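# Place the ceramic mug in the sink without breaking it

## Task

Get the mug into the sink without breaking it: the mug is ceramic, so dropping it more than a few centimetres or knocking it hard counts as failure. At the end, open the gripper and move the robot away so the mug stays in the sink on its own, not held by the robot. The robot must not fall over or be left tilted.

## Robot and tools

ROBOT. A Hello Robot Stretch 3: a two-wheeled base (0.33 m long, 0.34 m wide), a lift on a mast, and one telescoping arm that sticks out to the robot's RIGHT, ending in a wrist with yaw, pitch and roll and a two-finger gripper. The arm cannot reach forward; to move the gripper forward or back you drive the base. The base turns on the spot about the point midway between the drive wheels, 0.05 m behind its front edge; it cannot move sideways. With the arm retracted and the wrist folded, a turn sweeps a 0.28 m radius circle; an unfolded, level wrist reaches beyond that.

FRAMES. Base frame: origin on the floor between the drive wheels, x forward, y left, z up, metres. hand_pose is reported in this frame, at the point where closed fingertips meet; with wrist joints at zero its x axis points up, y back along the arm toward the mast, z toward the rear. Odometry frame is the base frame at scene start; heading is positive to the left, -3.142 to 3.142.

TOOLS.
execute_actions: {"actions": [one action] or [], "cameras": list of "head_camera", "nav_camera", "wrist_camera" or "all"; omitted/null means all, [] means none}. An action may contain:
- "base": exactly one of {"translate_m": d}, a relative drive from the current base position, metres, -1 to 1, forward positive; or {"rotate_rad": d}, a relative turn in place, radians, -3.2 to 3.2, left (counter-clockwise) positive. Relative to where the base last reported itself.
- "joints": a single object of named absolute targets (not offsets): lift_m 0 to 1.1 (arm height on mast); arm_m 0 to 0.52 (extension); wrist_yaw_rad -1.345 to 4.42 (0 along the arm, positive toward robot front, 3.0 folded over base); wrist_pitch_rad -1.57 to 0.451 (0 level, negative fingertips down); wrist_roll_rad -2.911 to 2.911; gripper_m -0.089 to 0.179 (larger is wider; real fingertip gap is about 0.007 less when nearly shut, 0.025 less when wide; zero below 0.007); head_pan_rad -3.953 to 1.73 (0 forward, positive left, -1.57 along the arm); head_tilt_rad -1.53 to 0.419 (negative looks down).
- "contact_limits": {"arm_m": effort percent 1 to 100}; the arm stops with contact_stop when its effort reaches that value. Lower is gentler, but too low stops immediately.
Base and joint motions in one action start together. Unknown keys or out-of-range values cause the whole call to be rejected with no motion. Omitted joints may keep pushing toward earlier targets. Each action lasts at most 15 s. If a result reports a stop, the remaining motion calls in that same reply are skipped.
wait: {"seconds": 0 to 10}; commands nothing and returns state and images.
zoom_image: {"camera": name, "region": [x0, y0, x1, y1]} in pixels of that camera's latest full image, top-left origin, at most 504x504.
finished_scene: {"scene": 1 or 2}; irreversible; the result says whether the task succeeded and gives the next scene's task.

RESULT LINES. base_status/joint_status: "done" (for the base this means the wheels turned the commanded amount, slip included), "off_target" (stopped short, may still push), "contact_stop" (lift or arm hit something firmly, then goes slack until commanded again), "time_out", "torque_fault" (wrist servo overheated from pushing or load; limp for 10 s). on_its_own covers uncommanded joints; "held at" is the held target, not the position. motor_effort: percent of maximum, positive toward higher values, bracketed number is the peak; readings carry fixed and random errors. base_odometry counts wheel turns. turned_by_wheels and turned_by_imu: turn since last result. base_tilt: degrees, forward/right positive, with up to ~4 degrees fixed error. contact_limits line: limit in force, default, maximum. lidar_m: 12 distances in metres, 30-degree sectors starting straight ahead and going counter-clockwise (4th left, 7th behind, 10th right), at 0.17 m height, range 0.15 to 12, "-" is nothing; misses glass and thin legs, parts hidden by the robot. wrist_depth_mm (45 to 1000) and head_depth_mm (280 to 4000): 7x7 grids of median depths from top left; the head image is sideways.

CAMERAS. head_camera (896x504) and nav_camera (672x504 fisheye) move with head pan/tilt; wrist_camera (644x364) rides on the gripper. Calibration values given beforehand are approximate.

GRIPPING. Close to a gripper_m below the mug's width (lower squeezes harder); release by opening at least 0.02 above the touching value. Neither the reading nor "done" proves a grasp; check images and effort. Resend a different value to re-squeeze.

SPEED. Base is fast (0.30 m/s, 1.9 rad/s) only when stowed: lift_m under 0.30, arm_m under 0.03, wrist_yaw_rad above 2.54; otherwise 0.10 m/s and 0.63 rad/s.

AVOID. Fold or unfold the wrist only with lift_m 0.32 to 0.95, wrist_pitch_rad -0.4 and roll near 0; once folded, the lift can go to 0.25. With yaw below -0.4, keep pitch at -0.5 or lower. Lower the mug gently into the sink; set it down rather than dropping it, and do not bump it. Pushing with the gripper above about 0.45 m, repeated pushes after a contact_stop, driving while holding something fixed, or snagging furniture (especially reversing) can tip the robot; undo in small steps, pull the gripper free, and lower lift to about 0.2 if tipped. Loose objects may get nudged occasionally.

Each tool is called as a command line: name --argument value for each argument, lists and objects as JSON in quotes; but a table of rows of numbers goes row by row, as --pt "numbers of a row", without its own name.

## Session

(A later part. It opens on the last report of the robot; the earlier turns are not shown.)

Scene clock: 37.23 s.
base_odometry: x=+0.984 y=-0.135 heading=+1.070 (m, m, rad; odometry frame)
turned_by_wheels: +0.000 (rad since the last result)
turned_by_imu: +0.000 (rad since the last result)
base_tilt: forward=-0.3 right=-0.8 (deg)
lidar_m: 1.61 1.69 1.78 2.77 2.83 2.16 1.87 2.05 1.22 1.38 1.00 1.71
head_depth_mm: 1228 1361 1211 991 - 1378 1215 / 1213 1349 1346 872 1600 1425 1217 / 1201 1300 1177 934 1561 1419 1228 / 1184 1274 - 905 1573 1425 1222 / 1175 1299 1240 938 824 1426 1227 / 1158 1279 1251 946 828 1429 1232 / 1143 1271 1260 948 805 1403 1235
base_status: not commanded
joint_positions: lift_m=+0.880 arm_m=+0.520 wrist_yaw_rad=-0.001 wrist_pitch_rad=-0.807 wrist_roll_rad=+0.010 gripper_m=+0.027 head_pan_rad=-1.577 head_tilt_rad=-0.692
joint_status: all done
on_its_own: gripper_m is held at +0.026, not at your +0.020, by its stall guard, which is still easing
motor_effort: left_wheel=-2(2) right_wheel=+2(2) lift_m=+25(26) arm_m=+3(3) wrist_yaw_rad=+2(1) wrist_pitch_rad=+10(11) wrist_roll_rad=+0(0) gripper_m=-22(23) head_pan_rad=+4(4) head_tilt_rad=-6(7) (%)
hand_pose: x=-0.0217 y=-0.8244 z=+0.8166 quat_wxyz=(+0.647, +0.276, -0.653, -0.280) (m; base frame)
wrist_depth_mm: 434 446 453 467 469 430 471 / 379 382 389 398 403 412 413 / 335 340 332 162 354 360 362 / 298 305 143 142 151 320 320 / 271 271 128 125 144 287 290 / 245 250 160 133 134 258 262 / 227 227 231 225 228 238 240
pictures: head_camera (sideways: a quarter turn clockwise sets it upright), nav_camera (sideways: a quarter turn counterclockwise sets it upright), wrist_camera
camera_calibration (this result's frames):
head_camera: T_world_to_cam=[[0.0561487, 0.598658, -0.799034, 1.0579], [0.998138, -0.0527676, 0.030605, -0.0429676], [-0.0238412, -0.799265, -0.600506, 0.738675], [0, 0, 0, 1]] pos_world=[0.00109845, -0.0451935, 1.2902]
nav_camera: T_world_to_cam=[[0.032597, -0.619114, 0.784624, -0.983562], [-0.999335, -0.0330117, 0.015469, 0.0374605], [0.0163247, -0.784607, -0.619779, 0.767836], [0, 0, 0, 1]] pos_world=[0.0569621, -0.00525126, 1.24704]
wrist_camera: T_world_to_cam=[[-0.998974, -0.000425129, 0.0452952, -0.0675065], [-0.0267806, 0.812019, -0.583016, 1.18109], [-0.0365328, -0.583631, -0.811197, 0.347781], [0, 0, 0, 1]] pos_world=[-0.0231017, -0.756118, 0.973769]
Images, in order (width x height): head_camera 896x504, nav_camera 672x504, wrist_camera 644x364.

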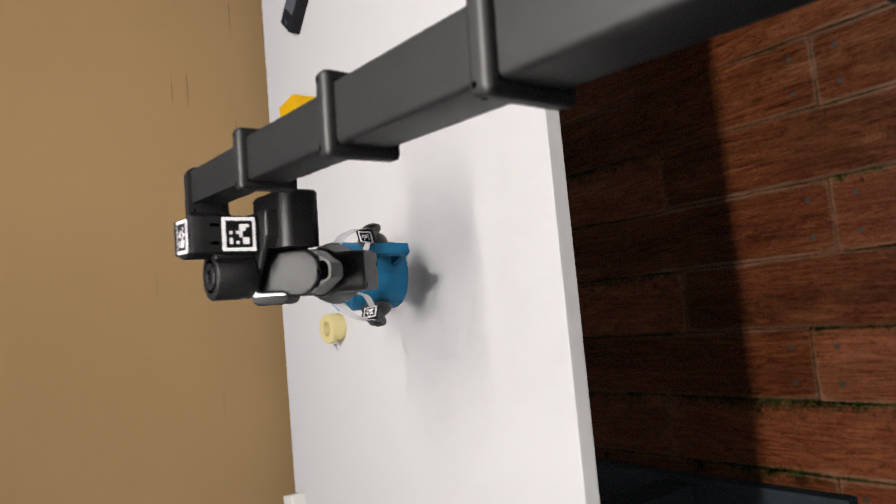

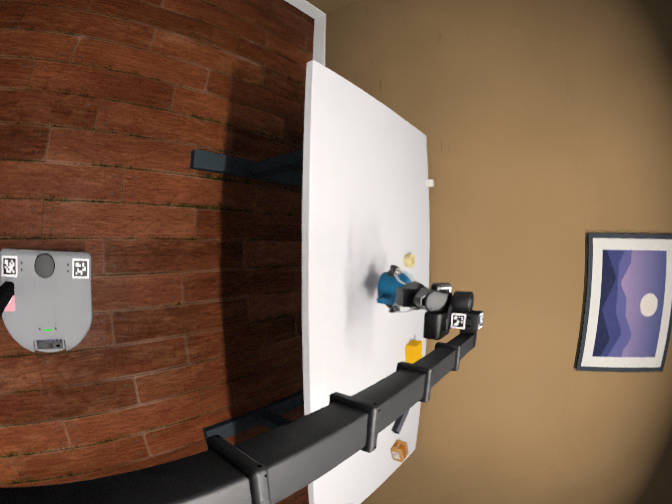

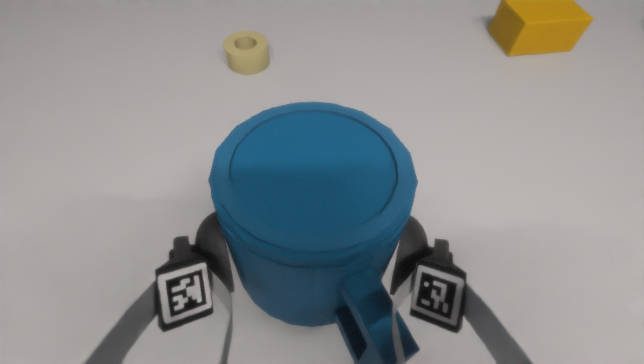

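execute_actions --actions '[{"joints":{"lift_m":1.09,"arm_m":0.02,"gripper_m":0.035,"head_pan_rad":0,"head_tilt_rad":-0.4}}]' --cameras '[]'

execute_actions --actions '[{"base":{"rotate_rad":1.68}}]' --cameras '["nav_camera"]'

execute_actions --actions '[{"base":{"translate_m":1.0}}]' --cameras '[]'

execute_actions --actions '[{"base":{"translate_m":1.0}}]'

Scene clock: 42.80 s.
base_odometry: x=+0.984 y=-0.135 heading=+1.070 (m, m, rad; odometry frame)
turned_by_wheels: +0.000 (rad since the last result)
turned_by_imu: -0.002 (rad since the last result)
base_tilt: forward=-0.3 right=-0.8 (deg)
lidar_m: 1.61 1.69 1.78 2.77 2.83 2.15 1.87 2.06 1.22 1.38 1.01 1.71
head_depth_mm: 1438 1528 1650 1745 1900 1806 1450 / 1421 1523 1618 1732 1881 1816 1463 / 1400 1499 1594 1722 1844 1828 1478 / 1399 1480 1568 1680 1824 1828 1472 / 1377 1460 1564 1671 1802 1836 1482 / 1382 1461 1552 1671 1795 1867 1480 / 1364 1446 1538 1636 1764 1839 1494
base_status: not commanded
joint_positions: lift_m=+1.090 arm_m=+0.020 wrist_yaw_rad=+0.000 wrist_pitch_rad=-0.808 wrist_roll_rad=+0.010 gripper_m=+0.036 head_pan_rad=-0.007 head_tilt_rad=-0.409
joint_status: all done
motor_effort: left_wheel=-2(2) right_wheel=+2(2) lift_m=+25(26) arm_m=-3(5) wrist_yaw_rad=+1(1) wrist_pitch_rad=+10(10) wrist_roll_rad=+0(0) gripper_m=-19(21) head_pan_rad=+5(56) head_tilt_rad=+5(34) (%)
hand_pose: x=-0.0217 y=-0.3249 z=+1.0265 quat_wxyz=(+0.647, +0.277, -0.653, -0.280) (m; base frame)
wrist_depth_mm: - 814 847 873 877 876 870 / 717 717 741 741 733 768 772 / 621 637 625 163 654 668 677 / 576 576 144 142 152 617 624 / - - 128 124 143 - - / - - 159 133 134 - - / - - - - - - -
pictures: none
No camera images: the call's "cameras" was empty. Leave "cameras" out to get every camera's image.

Scene clock: 46.43 s.
base_odometry: x=+0.984 y=-0.135 heading=+2.750 (m, m, rad; odometry frame)
turned_by_wheels: +1.680 (rad since the last result)
turned_by_imu: +1.647 (rad since the last result)
base_tilt: forward=-0.4 right=-0.8 (deg)
lidar_m: 2.77 2.86 1.87 1.98 1.24 1.22 1.38 1.01 1.66 1.61 1.73 1.78
head_depth_mm: 2982 3114 3265 3105 2399 1818 1436 / 2981 3110 2755 2919 2384 1816 1471 / 2973 3142 2749 2907 2416 1826 1474 / 2948 3108 2757 2918 2447 1833 1471 / 2883 3148 2757 2909 2461 1826 1481 / 2892 3114 2749 2840 2441 1849 1487 / 2964 3097 2739 3037 2476 1854 1490
base_status: done
joint_positions: lift_m=+1.090 arm_m=+0.020 wrist_yaw_rad=+0.000 wrist_pitch_rad=-0.808 wrist_roll_rad=+0.010 gripper_m=+0.036 head_pan_rad=-0.007 head_tilt_rad=-0.409
joint_status: not commanded
motor_effort: left_wheel=-2(5) right_wheel=+2(5) lift_m=+25(25) arm_m=-3(3) wrist_yaw_rad=+1(1) wrist_pitch_rad=+10(10) wrist_roll_rad=-1(0) gripper_m=-19(19) head_pan_rad=+5(5) head_tilt_rad=+5(5) (%)
hand_pose: x=-0.0217 y=-0.3249 z=+1.0265 quat_wxyz=(+0.647, +0.277, -0.653, -0.280) (m; base frame)
wrist_depth_mm: - - - - - - - / - - - - - - - / - - - 164 - - - / - - 144 142 151 - - / - - 128 124 143 - - / - - 159 133 134 - - / - - - - - - -
pictures: nav_camera (sideways: a quarter turn counterclockwise sets it upright)
camera_calibration (this result's frames):
nav_camera: T_world_to_cam=[[0.375479, 0.0336919, 0.926218, -1.17031], [0.0261272, -0.999327, 0.0257596, 0.0178003], [0.926462, 0.0145273, -0.376107, 0.445235], [0, 0, 0, 1]] pos_world=[0.026469, 0.0507502, 1.25096]
Images, in order (width x height): nav_camera 672x504.

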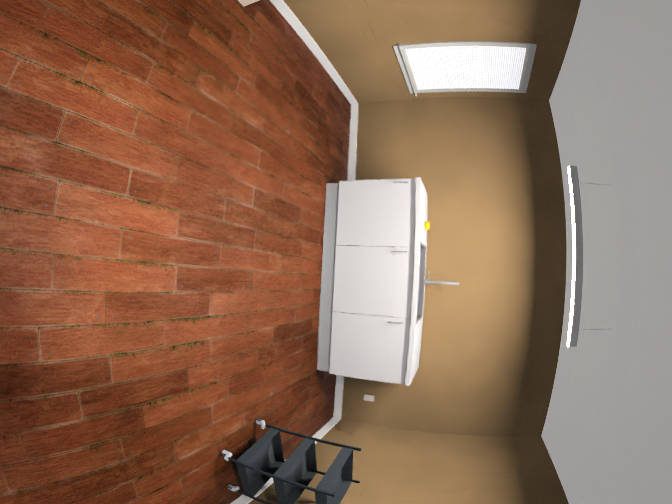

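Scene clock: 57.93 s.
base_odometry: x=+0.060 y=+0.246 heading=+2.750 (m, m, rad; odometry frame)
turned_by_wheels: +0.000 (rad since the last result)
turned_by_imu: +0.002 (rad since the last result)
base_tilt: forward=-0.3 right=-0.8 (deg)
lidar_m: 1.77 1.86 2.12 1.75 1.86 2.06 1.97 2.26 1.73 1.24 1.26 1.81
head_depth_mm: 2084 2204 1977 1860 2031 1795 1447 / 2061 2195 2005 1842 1984 1805 1469 / 2048 2187 2195 1838 1992 1815 1467 / 2073 2200 2180 1836 1991 1825 1468 / 2052 2202 2181 1831 1954 1843 1479 / 2037 2191 2136 1816 1965 1849 1485 / 2069 2175 2206 1820 1957 1873 1488
base_status: done
joint_positions: lift_m=+1.090 arm_m=+0.020 wrist_yaw_rad=+0.000 wrist_pitch_rad=-0.808 wrist_roll_rad=+0.010 gripper_m=+0.036 head_pan_rad=-0.007 head_tilt_rad=-0.409
joint_status: not commanded
motor_effort: left_wheel=-1(4) right_wheel=+2(5) lift_m=+25(25) arm_m=-2(3) wrist_yaw_rad=+1(1) wrist_pitch_rad=+10(10) wrist_roll_rad=+0(0) gripper_m=-19(19) head_pan_rad=+5(4) head_tilt_rad=+6(6) (%)
hand_pose: x=-0.0217 y=-0.3249 z=+1.0265 quat_wxyz=(+0.647, +0.277, -0.653, -0.280) (m; base frame)
wrist_depth_mm: - - - - - - - / - - - - - - - / - - - 163 - - - / - - 144 142 151 - - / - - 128 124 143 - - / - - 158 133 134 - - / - - - - - - -
pictures: none
No camera images: the call's "cameras" was empty. Leave "cameras" out to get every camera's image.

Scene clock: 69.37 s.
base_odometry: x=-0.864 y=+0.628 heading=+2.750 (m, m, rad; odometry frame)
turned_by_wheels: +0.000 (rad since the last result)
turned_by_imu: +0.002 (rad since the last result)
base_tilt: forward=-0.4 right=-0.9 (deg)
lidar_m: 0.77 0.81 2.05 2.01 2.06 3.00 2.97 2.35 1.21 1.17 1.04 0.79
head_depth_mm: 1184 1251 1342 1264 839 908 993 / 1182 1266 1340 1271 832 904 984 / 1182 1249 1330 1268 836 901 986 / 1179 1265 1345 1254 838 895 980 / 1186 1254 1347 1271 833 891 977 / 1185 1257 1343 1185 833 891 973 / 1188 1252 1342 1119 831 889 971
base_status: done
joint_positions: lift_m=+1.090 arm_m=+0.020 wrist_yaw_rad=+0.000 wrist_pitch_rad=-0.808 wrist_roll_rad=+0.010 gripper_m=+0.036 head_pan_rad=-0.007 head_tilt_rad=-0.409
joint_status: not commanded
motor_effort: left_wheel=-2(2) right_wheel=+2(5) lift_m=+26(25) arm_m=-3(4) wrist_yaw_rad=+1(1) wrist_pitch_rad=+10(10) wrist_roll_rad=+0(0) gripper_m=-19(19) head_pan_rad=+4(5) head_tilt_rad=+5(5) (%)
hand_pose: x=-0.0217 y=-0.3249 z=+1.0265 quat_wxyz=(+0.647, +0.277, -0.653, -0.280) (m; base frame)
wrist_depth_mm: - - - - - 1000 - / 965 - - - - - - / 971 - - 164 - - - / 991 - 145 142 151 - - / - - 128 124 143 - - / 995 - 158 133 134 - - / - - - - - - -
pictures: head_camera (sideways: a quarter turn clockwise sets it upright), nav_camera (sideways: a quarter turn counterclockwise sets it upright), wrist_camera
camera_calibration (this result's frames):
head_camera: T_world_to_cam=[[-0.351552, 0.0550093, -0.934551, 1.23714], [0.0433698, 0.998157, 0.0424388, -0.0525634], [0.935163, -0.0256118, -0.35329, 0.411154], [0, 0, 0, 1]] pos_world=[0.0527027, -0.00505736, 1.30366]
nav_camera: T_world_to_cam=[[0.37533, 0.0336928, 0.926279, -1.17039], [0.0261228, -0.999327, 0.0257649, 0.0177934], [0.926523, 0.0145266, -0.375958, 0.44504], [0, 0, 0, 1]] pos_world=[0.0264772, 0.0507502, 1.25096]
wrist_camera: T_world_to_cam=[[-0.998973, -0.00102834, 0.0453014, -0.0769131], [-0.027253, 0.812349, -0.582535, 0.897435], [-0.0362015, -0.583171, -0.811542, 0.810113], [0, 0, 0, 1]] pos_world=[-0.023049, -0.256675, 1.18371]
Images, in order (width x height): head_camera 896x504, nav_camera 672x504, wrist_camera 644x364.

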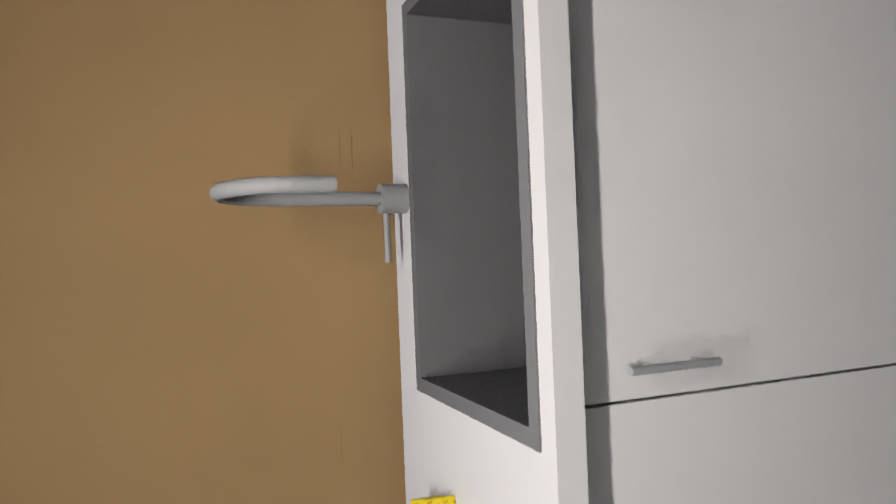

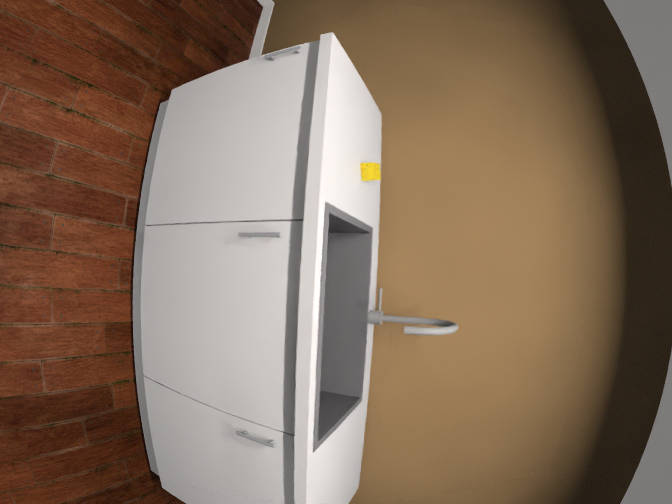

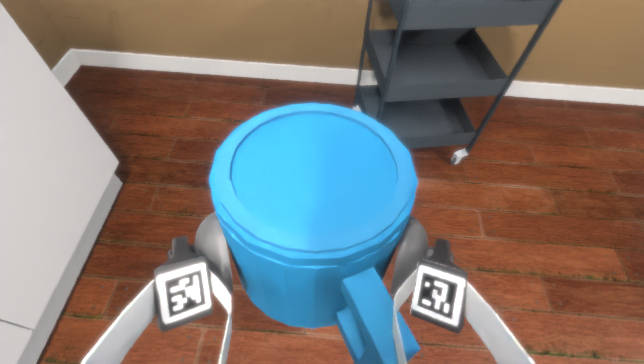

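execute_actions --actions '[{"base":{"translate_m":0.41}}]' --cameras '[]'

execute_actions --actions '[{"base":{"rotate_rad":1.57},"joints":{"head_pan_rad":-1.4,"head_tilt_rad":-0.8}}]' --cameras '["nav_camera"]'

execute_actions --actions '[{"base":{"translate_m":0.05},"joints":{"arm_m":0.3}}]'

Scene clock: 75.57 s.
base_odometry: x=-1.243 y=+0.785 heading=+2.750 (m, m, rad; odometry frame)
turned_by_wheels: +0.000 (rad since the last result)
turned_by_imu: +0.000 (rad since the last result)
base_tilt: forward=-0.3 right=-0.8 (deg)
lidar_m: 0.36 0.38 0.54 1.98 2.11 2.60 3.38 2.38 1.33 1.79 0.48 0.37
head_depth_mm: 823 874 932 982 877 895 440 / 826 865 796 976 877 899 440 / 824 875 926 965 878 901 440 / 819 873 930 981 873 910 441 / 823 873 931 978 871 911 443 / 823 875 930 990 860 851 444 / 823 879 931 987 748 607 446
base_status: done
joint_positions: lift_m=+1.090 arm_m=+0.020 wrist_yaw_rad=+0.000 wrist_pitch_rad=-0.808 wrist_roll_rad=+0.010 gripper_m=+0.036 head_pan_rad=-0.007 head_tilt_rad=-0.409
joint_status: not commanded
motor_effort: left_wheel=-1(1) right_wheel=+2(4) lift_m=+25(25) arm_m=-3(3) wrist_yaw_rad=+1(1) wrist_pitch_rad=+10(10) wrist_roll_rad=-1(1) gripper_m=-19(19) head_pan_rad=+5(5) head_tilt_rad=+6(6) (%)
hand_pose: x=-0.0217 y=-0.3249 z=+1.0265 quat_wxyz=(+0.647, +0.277, -0.653, -0.280) (m; base frame)
wrist_depth_mm: 484 652 - - - - - / 433 656 - - - - - / 449 670 966 163 - - - / 452 676 144 142 152 - - / 474 693 128 124 143 - - / 473 644 159 133 134 - - / 473 786 - - - - -
pictures: none
No camera images: the call's "cameras" was empty. Leave "cameras" out to get every camera's image.

Scene clock: 79.00 s.
base_odometry: x=-1.243 y=+0.785 heading=-1.964 (m, m, rad; odometry frame)
turned_by_wheels: +1.570 (rad since the last result)
turned_by_imu: +1.539 (rad since the last result)
base_tilt: forward=-0.3 right=-0.8 (deg)
lidar_m: 1.98 2.05 2.60 3.38 2.40 1.32 1.79 0.49 0.37 0.36 0.38 0.53
head_depth_mm: - - - - 523 613 816 / 837 - - - 536 632 848 / 844 908 851 379 494 652 881 / 860 916 904 893 496 673 923 / 872 918 765 732 509 695 966 / 891 923 693 563 562 724 1017 / 903 929 695 554 576 748 1117
base_status: done
joint_positions: lift_m=+1.090 arm_m=+0.020 wrist_yaw_rad=+0.000 wrist_pitch_rad=-0.808 wrist_roll_rad=+0.010 gripper_m=+0.036 head_pan_rad=-1.393 head_tilt_rad=-0.790
joint_status: all done
motor_effort: left_wheel=-2(6) right_wheel=+3(5) lift_m=+25(25) arm_m=-3(3) wrist_yaw_rad=+1(1) wrist_pitch_rad=+10(10) wrist_roll_rad=+0(1) gripper_m=-19(19) head_pan_rad=-5(53) head_tilt_rad=-7(42) (%)
hand_pose: x=-0.0217 y=-0.3249 z=+1.0265 quat_wxyz=(+0.647, +0.277, -0.653, -0.280) (m; base frame)
wrist_depth_mm: 452 478 582 592 573 573 562 / 412 418 651 679 659 657 577 / 367 380 500 163 725 737 561 / 326 363 144 142 152 670 568 / 295 294 128 124 143 601 508 / 281 280 159 133 134 283 286 / 660 659 560 474 261 469 443
pictures: nav_camera (sideways: a quarter turn counterclockwise sets it upright)
camera_calibration (this result's frames):
nav_camera: T_world_to_cam=[[0.158309, -0.67558, 0.72009, -0.900217], [-0.976228, -0.216438, 0.0115605, 0.0424097], [0.148045, -0.704802, -0.693784, 0.863295], [0, 0, 0, 1]] pos_world=[0.0561076, 0.00946328, 1.24669]
Images, in order (width x height): nav_camera 672x504.

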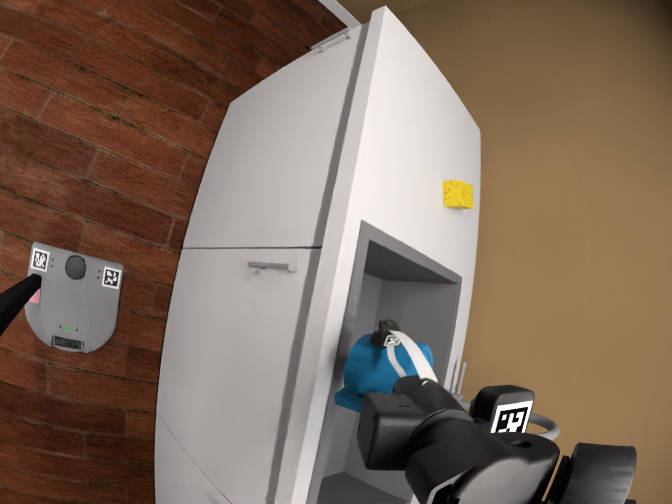

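Scene clock: 82.27 s.
base_odometry: x=-1.262 y=+0.739 heading=-1.964 (m, m, rad; odometry frame)
turned_by_wheels: +0.000 (rad since the last result)
turned_by_imu: -0.001 (rad since the last result)
base_tilt: forward=-0.3 right=-0.8 (deg)
lidar_m: 1.93 2.00 2.57 3.39 2.45 1.37 1.84 0.49 0.37 0.36 0.38 0.54
head_depth_mm: 835 864 859 908 479 618 820 / - 559 871 910 488 639 852 / 850 572 893 912 492 658 890 / 863 912 865 891 499 674 931 / 875 918 689 580 550 708 972 / 889 919 690 552 564 727 1021 / 902 924 694 553 582 755 1121
base_status: done
joint_positions: lift_m=+1.090 arm_m=+0.300 wrist_yaw_rad=+0.000 wrist_pitch_rad=-0.808 wrist_roll_rad=+0.010 gripper_m=+0.036 head_pan_rad=-1.393 head_tilt_rad=-0.790
joint_status: all done
motor_effort: left_wheel=-1(3) right_wheel=+2(5) lift_m=+25(25) arm_m=+3(1) wrist_yaw_rad=+0(1) wrist_pitch_rad=+10(10) wrist_roll_rad=+0(0) gripper_m=-19(19) head_pan_rad=-4(4) head_tilt_rad=-6(7) (%)
hand_pose: x=-0.0216 y=-0.6043 z=+1.0265 quat_wxyz=(+0.647, +0.277, -0.653, -0.280) (m; base frame)
wrist_depth_mm: 491 489 493 482 473 457 460 / 411 420 423 427 426 383 449 / 361 367 375 163 391 394 401 / 325 327 144 142 152 461 450 / 292 297 128 124 143 567 568 / 268 271 159 134 134 544 547 / 246 284 479 472 300 499 505
pictures: head_camera (sideways: a quarter turn clockwise sets it upright), nav_camera (sideways: a quarter turn counterclockwise sets it upright), wrist_camera
camera_calibration (this result's frames):
head_camera: T_world_to_cam=[[-0.0674908, 0.673366, -0.736222, 0.976786], [0.991482, 0.127648, 0.0258593, -0.036745], [0.11139, -0.728206, -0.676246, 0.836373], [0, 0, 0, 1]] pos_world=[0.0091922, -0.0439923, 1.28568]
nav_camera: T_world_to_cam=[[0.158212, -0.675782, 0.719922, -0.899997], [-0.976268, -0.216256, 0.0115506, 0.0424227], [0.147882, -0.704664, -0.693959, 0.863524], [0, 0, 0, 1]] pos_world=[0.056107, 0.009467, 1.24669]
wrist_camera: T_world_to_cam=[[-0.998972, -0.00115223, 0.0453077, -0.077263], [-0.0273538, 0.812403, -0.582454, 1.12434], [-0.036137, -0.583095, -0.8116, 0.647272], [0, 0, 0, 1]] pos_world=[-0.0230381, -0.536086, 1.1837]
Images, in order (width x height): head_camera 896x504, nav_camera 672x504, wrist_camera 644x364.

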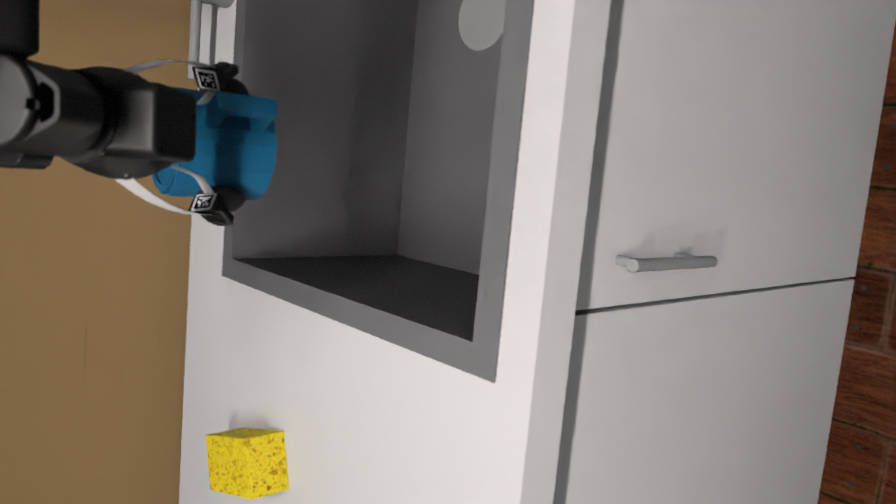

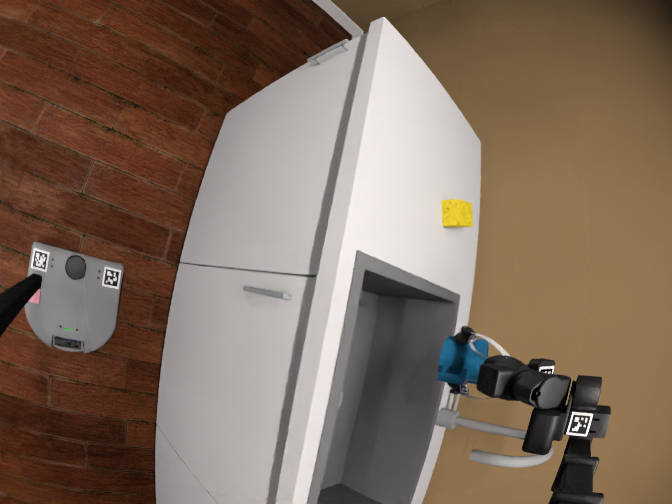

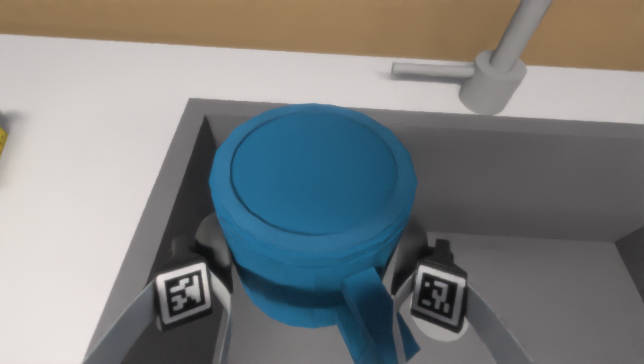

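execute_actions --actions '[{"joints":{"lift_m":0.86,"arm_m":0.31}}]'

Scene clock: 85.93 s.
base_odometry: x=-1.262 y=+0.739 heading=-1.964 (m, m, rad; odometry frame)
turned_by_wheels: +0.000 (rad since the last result)
turned_by_imu: -0.001 (rad since the last result)
base_tilt: forward=-0.3 right=-0.8 (deg)
lidar_m: 1.93 2.01 2.57 3.39 2.46 1.37 1.83 0.49 0.37 0.36 0.38 0.54
head_depth_mm: 823 872 - 885 477 617 819 / 836 897 - 863 486 636 851 / 846 906 873 866 492 656 891 / 863 915 865 891 499 674 940 / 878 915 687 580 551 705 973 / 890 922 689 552 564 727 1023 / 907 925 693 553 580 753 1121
base_status: not commanded
joint_positions: lift_m=+0.860 arm_m=+0.310 wrist_yaw_rad=+0.000 wrist_pitch_rad=-0.808 wrist_roll_rad=+0.010 gripper_m=+0.036 head_pan_rad=-1.393 head_tilt_rad=-0.790
joint_status: all done
motor_effort: left_wheel=-2(2) right_wheel=+2(2) lift_m=+18(26) arm_m=+3(2) wrist_yaw_rad=+1(1) wrist_pitch_rad=+10(10) wrist_roll_rad=+0(1) gripper_m=-19(19) head_pan_rad=-5(5) head_tilt_rad=-7(7) (%)
hand_pose: x=-0.0216 y=-0.6143 z=+0.7970 quat_wxyz=(+0.647, +0.277, -0.653, -0.280) (m; base frame)
wrist_depth_mm: 171 235 282 277 273 272 266 / 173 239 325 319 315 308 307 / 176 244 342 163 360 363 359 / 177 248 144 142 151 369 377 / 179 250 128 124 144 333 334 / 181 231 159 133 134 303 306 / 180 261 270 263 195 278 281
pictures: head_camera (sideways: a quarter turn clockwise sets it upright), nav_camera (sideways: a quarter turn counterclockwise sets it upright), wrist_camera
camera_calibration (this result's frames):
head_camera: T_world_to_cam=[[-0.0674907, 0.673366, -0.736222, 0.976786], [0.991482, 0.127648, 0.0258593, -0.036745], [0.11139, -0.728206, -0.676246, 0.836374], [0, 0, 0, 1]] pos_world=[0.00919219, -0.0439923, 1.28568]
nav_camera: T_world_to_cam=[[0.158212, -0.675782, 0.719922, -0.899997], [-0.976268, -0.216256, 0.0115506, 0.0424227], [0.147882, -0.704664, -0.693959, 0.863524], [0, 0, 0, 1]] pos_world=[0.056107, 0.00946701, 1.24669]
wrist_camera: T_world_to_cam=[[-0.998972, -0.00115645, 0.0453075, -0.0668781], [-0.0273537, 0.812458, -0.582377, 0.998737], [-0.036137, -0.583018, -0.811655, 0.45527], [0, 0, 0, 1]] pos_world=[-0.0230381, -0.546079, 0.954194]
Images, in order (width x height): head_camera 896x504, nav_camera 672x504, wrist_camera 644x364.

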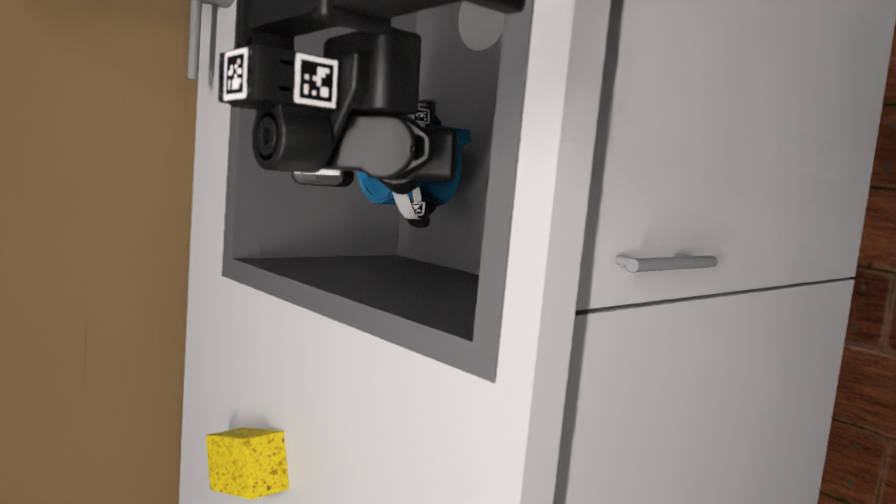

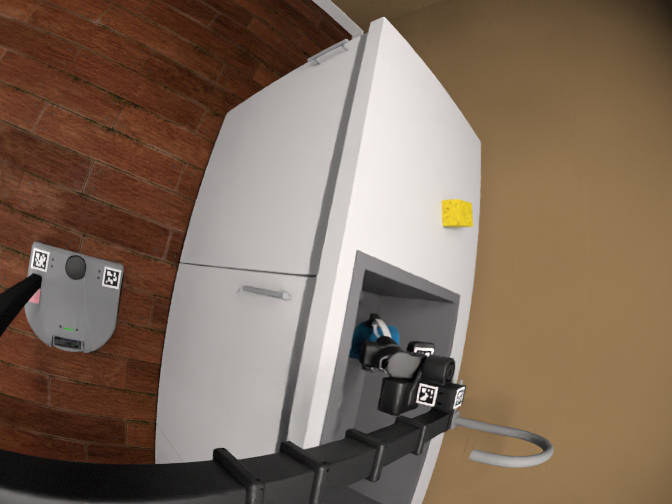

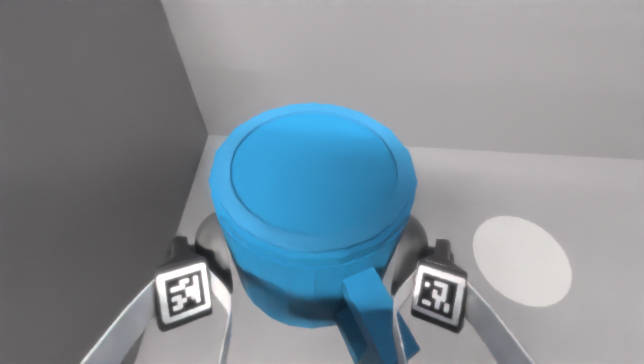

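execute_actions --actions '[{"joints":{"lift_m":0.775,"arm_m":0.345}}]'

Scene clock: 87.80 s.
base_odometry: x=-1.262 y=+0.739 heading=-1.964 (m, m, rad; odometry frame)
turned_by_wheels: +0.000 (rad since the last result)
turned_by_imu: -0.001 (rad since the last result)
base_tilt: forward=-0.4 right=-0.8 (deg)
lidar_m: 1.93 2.01 2.57 3.37 2.46 1.37 1.84 0.49 0.37 0.36 0.38 0.54
head_depth_mm: 820 863 833 - 483 622 837 / 835 893 841 776 487 636 852 / 846 908 874 828 492 657 890 / 862 913 864 892 499 674 928 / 875 915 687 581 550 709 974 / 888 919 689 553 566 727 1022 / 905 927 693 553 580 753 1117
base_status: not commanded
joint_positions: lift_m=+0.775 arm_m=+0.345 wrist_yaw_rad=+0.000 wrist_pitch_rad=-0.808 wrist_roll_rad=+0.010 gripper_m=+0.036 head_pan_rad=-1.393 head_tilt_rad=-0.790
joint_status: all done
motor_effort: left_wheel=-2(2) right_wheel=+2(1) lift_m=+18(17) arm_m=+3(3) wrist_yaw_rad=+1(1) wrist_pitch_rad=+10(10) wrist_roll_rad=+0(0) gripper_m=-19(19) head_pan_rad=-5(5) head_tilt_rad=-7(6) (%)
hand_pose: x=-0.0216 y=-0.6493 z=+0.7119 quat_wxyz=(+0.647, +0.277, -0.653, -0.280) (m; base frame)
wrist_depth_mm: 169 231 242 238 236 234 230 / 171 236 282 275 273 268 264 / 173 241 276 163 291 294 291 / 174 239 145 142 151 262 264 / 177 222 128 124 144 236 237 / 179 205 158 133 134 214 215 / 178 188 190 186 155 196 198
pictures: head_camera (sideways: a quarter turn clockwise sets it upright), nav_camera (sideways: a quarter turn counterclockwise sets it upright), wrist_camera
camera_calibration (this result's frames):
head_camera: T_world_to_cam=[[-0.0674907, 0.673366, -0.736222, 0.976786], [0.991482, 0.127648, 0.0258593, -0.036745], [0.11139, -0.728206, -0.676246, 0.836374], [0, 0, 0, 1]] pos_world=[0.00919219, -0.0439923, 1.28568]
nav_camera: T_world_to_cam=[[0.158212, -0.675782, 0.719922, -0.899997], [-0.976268, -0.216256, 0.0115506, 0.0424227], [0.147882, -0.704664, -0.693959, 0.863524], [0, 0, 0, 1]] pos_world=[0.056107, 0.00946701, 1.24669]
wrist_camera: T_world_to_cam=[[-0.998972, -0.00115954, 0.0453074, -0.0630685], [-0.0273536, 0.8125, -0.582319, 0.977636], [-0.036137, -0.58296, -0.811697, 0.365932], [0, 0, 0, 1]] pos_world=[-0.0230381, -0.581079, 0.869179]
Images, in order (width x height): head_camera 896x504, nav_camera 672x504, wrist_camera 644x364.

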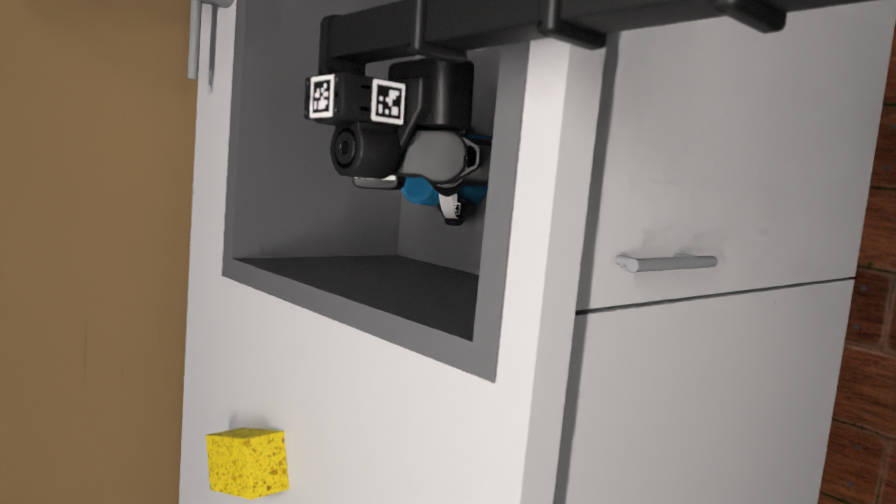

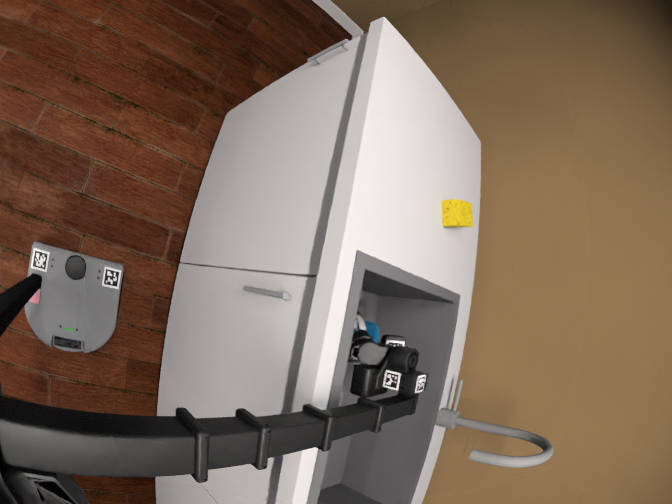

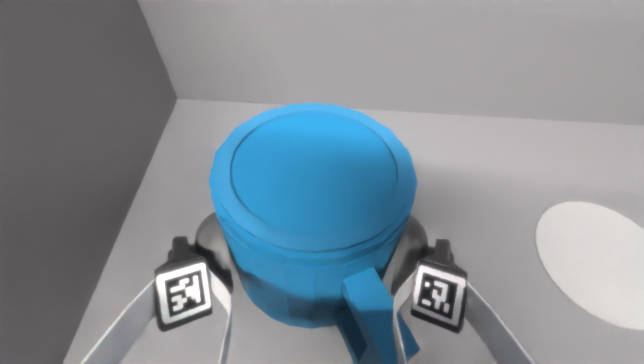

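execute_actions --actions '[{"joints":{"lift_m":0.764}}]' --cameras '[]'

execute_actions --actions '[{"joints":{"gripper_m":0.14}}]' --cameras '[]'

execute_actions --actions '[{"joints":{"lift_m":1.0,"arm_m":0.3}}]' --cameras '["wrist_camera"]'

execute_actions --actions '[{"joints":{"arm_m":0.0}}]' --cameras '[]'

finished_scene --scene 1

Scene clock: 89.60 s.
base_odometry: x=-1.262 y=+0.739 heading=-1.964 (m, m, rad; odometry frame)
turned_by_wheels: +0.000 (rad since the last result)
turned_by_imu: +0.000 (rad since the last result)
base_tilt: forward=-0.3 right=-0.8 (deg)
lidar_m: 1.93 2.01 2.57 3.37 2.45 1.37 1.84 0.49 0.37 0.36 0.38 0.54
head_depth_mm: 822 864 838 - 481 619 842 / 837 888 842 787 486 637 855 / 850 907 880 823 492 658 886 / 861 913 863 893 500 675 930 / 876 919 687 579 549 708 979 / 893 919 690 553 565 726 1025 / 903 922 693 553 581 755 1120
base_status: not commanded
joint_positions: lift_m=+0.764 arm_m=+0.345 wrist_yaw_rad=+0.000 wrist_pitch_rad=-0.808 wrist_roll_rad=+0.010 gripper_m=+0.036 head_pan_rad=-1.393 head_tilt_rad=-0.790
joint_status: all done
motor_effort: left_wheel=-1(2) right_wheel=+2(2) lift_m=+17(19) arm_m=+3(3) wrist_yaw_rad=+1(1) wrist_pitch_rad=+10(11) wrist_roll_rad=+0(1) gripper_m=-18(19) head_pan_rad=-5(5) head_tilt_rad=-7(6) (%)
hand_pose: x=-0.0216 y=-0.6492 z=+0.7010 quat_wxyz=(+0.647, +0.277, -0.653, -0.280) (m; base frame)
wrist_depth_mm: 170 233 243 238 236 233 230 / 171 235 280 275 272 269 263 / 172 240 261 162 273 281 282 / 174 227 144 142 150 248 252 / 177 213 128 126 141 223 223 / 180 195 161 132 134 203 204 / 176 177 180 176 178 186 187
pictures: none
No camera images: the call's "cameras" was empty. Leave "cameras" out to get every camera's image.

Scene clock: 91.13 s.
base_odometry: x=-1.262 y=+0.739 heading=-1.964 (m, m, rad; odometry frame)
turned_by_wheels: +0.000 (rad since the last result)
turned_by_imu: +0.000 (rad since the last result)
base_tilt: forward=-0.3 right=-0.8 (deg)
lidar_m: 1.93 2.00 2.57 3.38 2.46 1.37 1.84 0.49 0.37 0.36 0.38 0.54
head_depth_mm: 824 863 838 - 482 622 843 / 834 893 845 786 488 637 856 / 846 903 882 835 494 656 888 / 861 914 867 879 499 675 930 / 875 915 689 579 550 708 974 / 889 919 688 553 566 726 1031 / 909 928 692 554 581 754 1120
base_status: not commanded
joint_positions: lift_m=+0.764 arm_m=+0.345 wrist_yaw_rad=+0.000 wrist_pitch_rad=-0.797 wrist_roll_rad=+0.010 gripper_m=+0.140 head_pan_rad=-1.393 head_tilt_rad=-0.790
joint_status: all done
motor_effort: left_wheel=-2(1) right_wheel=+1(2) lift_m=+17(17) arm_m=+3(2) wrist_yaw_rad=+1(1) wrist_pitch_rad=+6(10) wrist_roll_rad=+0(0) gripper_m=+0(81) head_pan_rad=-5(5) head_tilt_rad=-7(7) (%)
hand_pose: x=-0.0216 y=-0.6516 z=+0.7028 quat_wxyz=(+0.649, +0.273, -0.655, -0.276) (m; base frame)
wrist_depth_mm: 169 230 239 237 233 231 229 / 171 238 278 272 270 266 262 / 174 239 273 166 283 285 286 / 174 229 150 148 238 251 255 / 177 216 137 134 215 228 228 / 174 - 193 128 200 - 205 / - 178 182 178 180 185 190
pictures: none
No camera images: the call's "cameras" was empty. Leave "cameras" out to get every camera's image.

Scene clock: 94.10 s.
base_odometry: x=-1.262 y=+0.739 heading=-1.964 (m, m, rad; odometry frame)
turned_by_wheels: +0.000 (rad since the last result)
turned_by_imu: -0.001 (rad since the last result)
base_tilt: forward=-0.3 right=-0.8 (deg)
lidar_m: 1.93 2.01 2.57 3.37 2.46 1.37 1.83 0.49 0.37 0.36 0.38 0.54
head_depth_mm: - - 856 908 479 618 822 / - - 900 909 487 639 853 / 845 913 906 825 492 659 890 / 863 915 851 887 499 674 930 / 874 914 688 580 551 707 975 / 891 921 691 551 564 728 1024 / 904 926 693 552 582 754 1119
base_status: not commanded
joint_positions: lift_m=+1.000 arm_m=+0.300 wrist_yaw_rad=+0.000 wrist_pitch_rad=-0.796 wrist_roll_rad=+0.010 gripper_m=+0.140 head_pan_rad=-1.393 head_tilt_rad=-0.790
joint_status: all done
motor_effort: left_wheel=-2(1) right_wheel=+2(2) lift_m=+24(27) arm_m=-3(4) wrist_yaw_rad=+1(1) wrist_pitch_rad=+6(6) wrist_roll_rad=+0(0) gripper_m=+0(0) head_pan_rad=-5(5) head_tilt_rad=-6(7) (%)
hand_pose: x=-0.0216 y=-0.6074 z=+0.9386 quat_wxyz=(+0.649, +0.273, -0.655, -0.276) (m; base frame)
wrist_depth_mm: 324 330 339 342 351 326 351 / 282 285 331 331 323 320 323 / 247 258 380 390 378 372 367 / 220 248 438 472 457 450 444 / 197 235 467 491 491 504 503 / 181 - 432 370 446 - 456 / - 263 401 390 410 405 420
pictures: wrist_camera
camera_calibration (this result's frames):
wrist_camera: T_world_to_cam=[[-0.998972, -0.000592623, 0.0453222, -0.0729581], [-0.0273528, 0.805202, -0.592369, 1.08053], [-0.0361425, -0.593, -0.804391, 0.561354], [0, 0, 0, 1]] pos_world=[-0.0230387, -0.537208, 1.09493]
Images, in order (width x height): wrist_camera 644x364.

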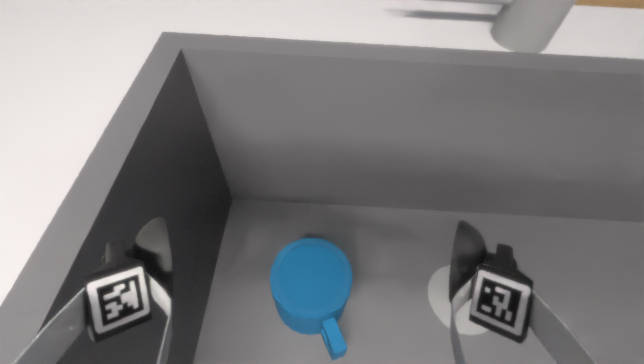

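Scene clock: 97.50 s.
base_odometry: x=-1.262 y=+0.739 heading=-1.964 (m, m, rad; odometry frame)
turned_by_wheels: +0.000 (rad since the last result)
turned_by_imu: -0.001 (rad since the last result)
base_tilt: forward=-0.3 right=-0.8 (deg)
lidar_m: 1.93 2.01 2.57 3.36 2.46 1.37 1.84 0.49 0.37 0.36 0.38 0.54
head_depth_mm: 822 865 833 - - - 904 / 836 890 853 - - - 958 / 848 907 891 - 482 677 903 / 863 913 867 891 494 676 928 / 878 922 688 581 554 708 976 / 893 922 691 554 567 729 1024 / 906 930 693 553 581 753 1115
base_status: not commanded
joint_positions: lift_m=+1.000 arm_m=+0.002 wrist_yaw_rad=+0.000 wrist_pitch_rad=-0.796 wrist_roll_rad=+0.010 gripper_m=+0.140 head_pan_rad=-1.393 head_tilt_rad=-0.790
joint_status: all done
joint sent to its limit — the command would take arm_m past its lower limit, so that joint was sent only as far as its limit.
motor_effort: left_wheel=-2(1) right_wheel=+2(2) lift_m=+24(24) arm_m=-3(1) wrist_yaw_rad=+1(1) wrist_pitch_rad=+6(6) wrist_roll_rad=+0(0) gripper_m=+0(0) head_pan_rad=-5(5) head_tilt_rad=-6(7) (%)
hand_pose: x=-0.0216 y=-0.3089 z=+0.9386 quat_wxyz=(+0.649, +0.273, -0.655, -0.276) (m; base frame)
wrist_depth_mm: 329 331 497 601 590 587 577 / 284 294 512 668 699 670 639 / 249 259 469 572 620 643 607 / 222 224 227 229 228 231 234 / 236 218 222 215 217 216 217 / 409 - 360 367 353 - 330 / 739 775 637 594 564 582 490
pictures: none
No camera images: the call's "cameras" was empty. Leave "cameras" out to get every camera's image.

The scene is finished: the task was done.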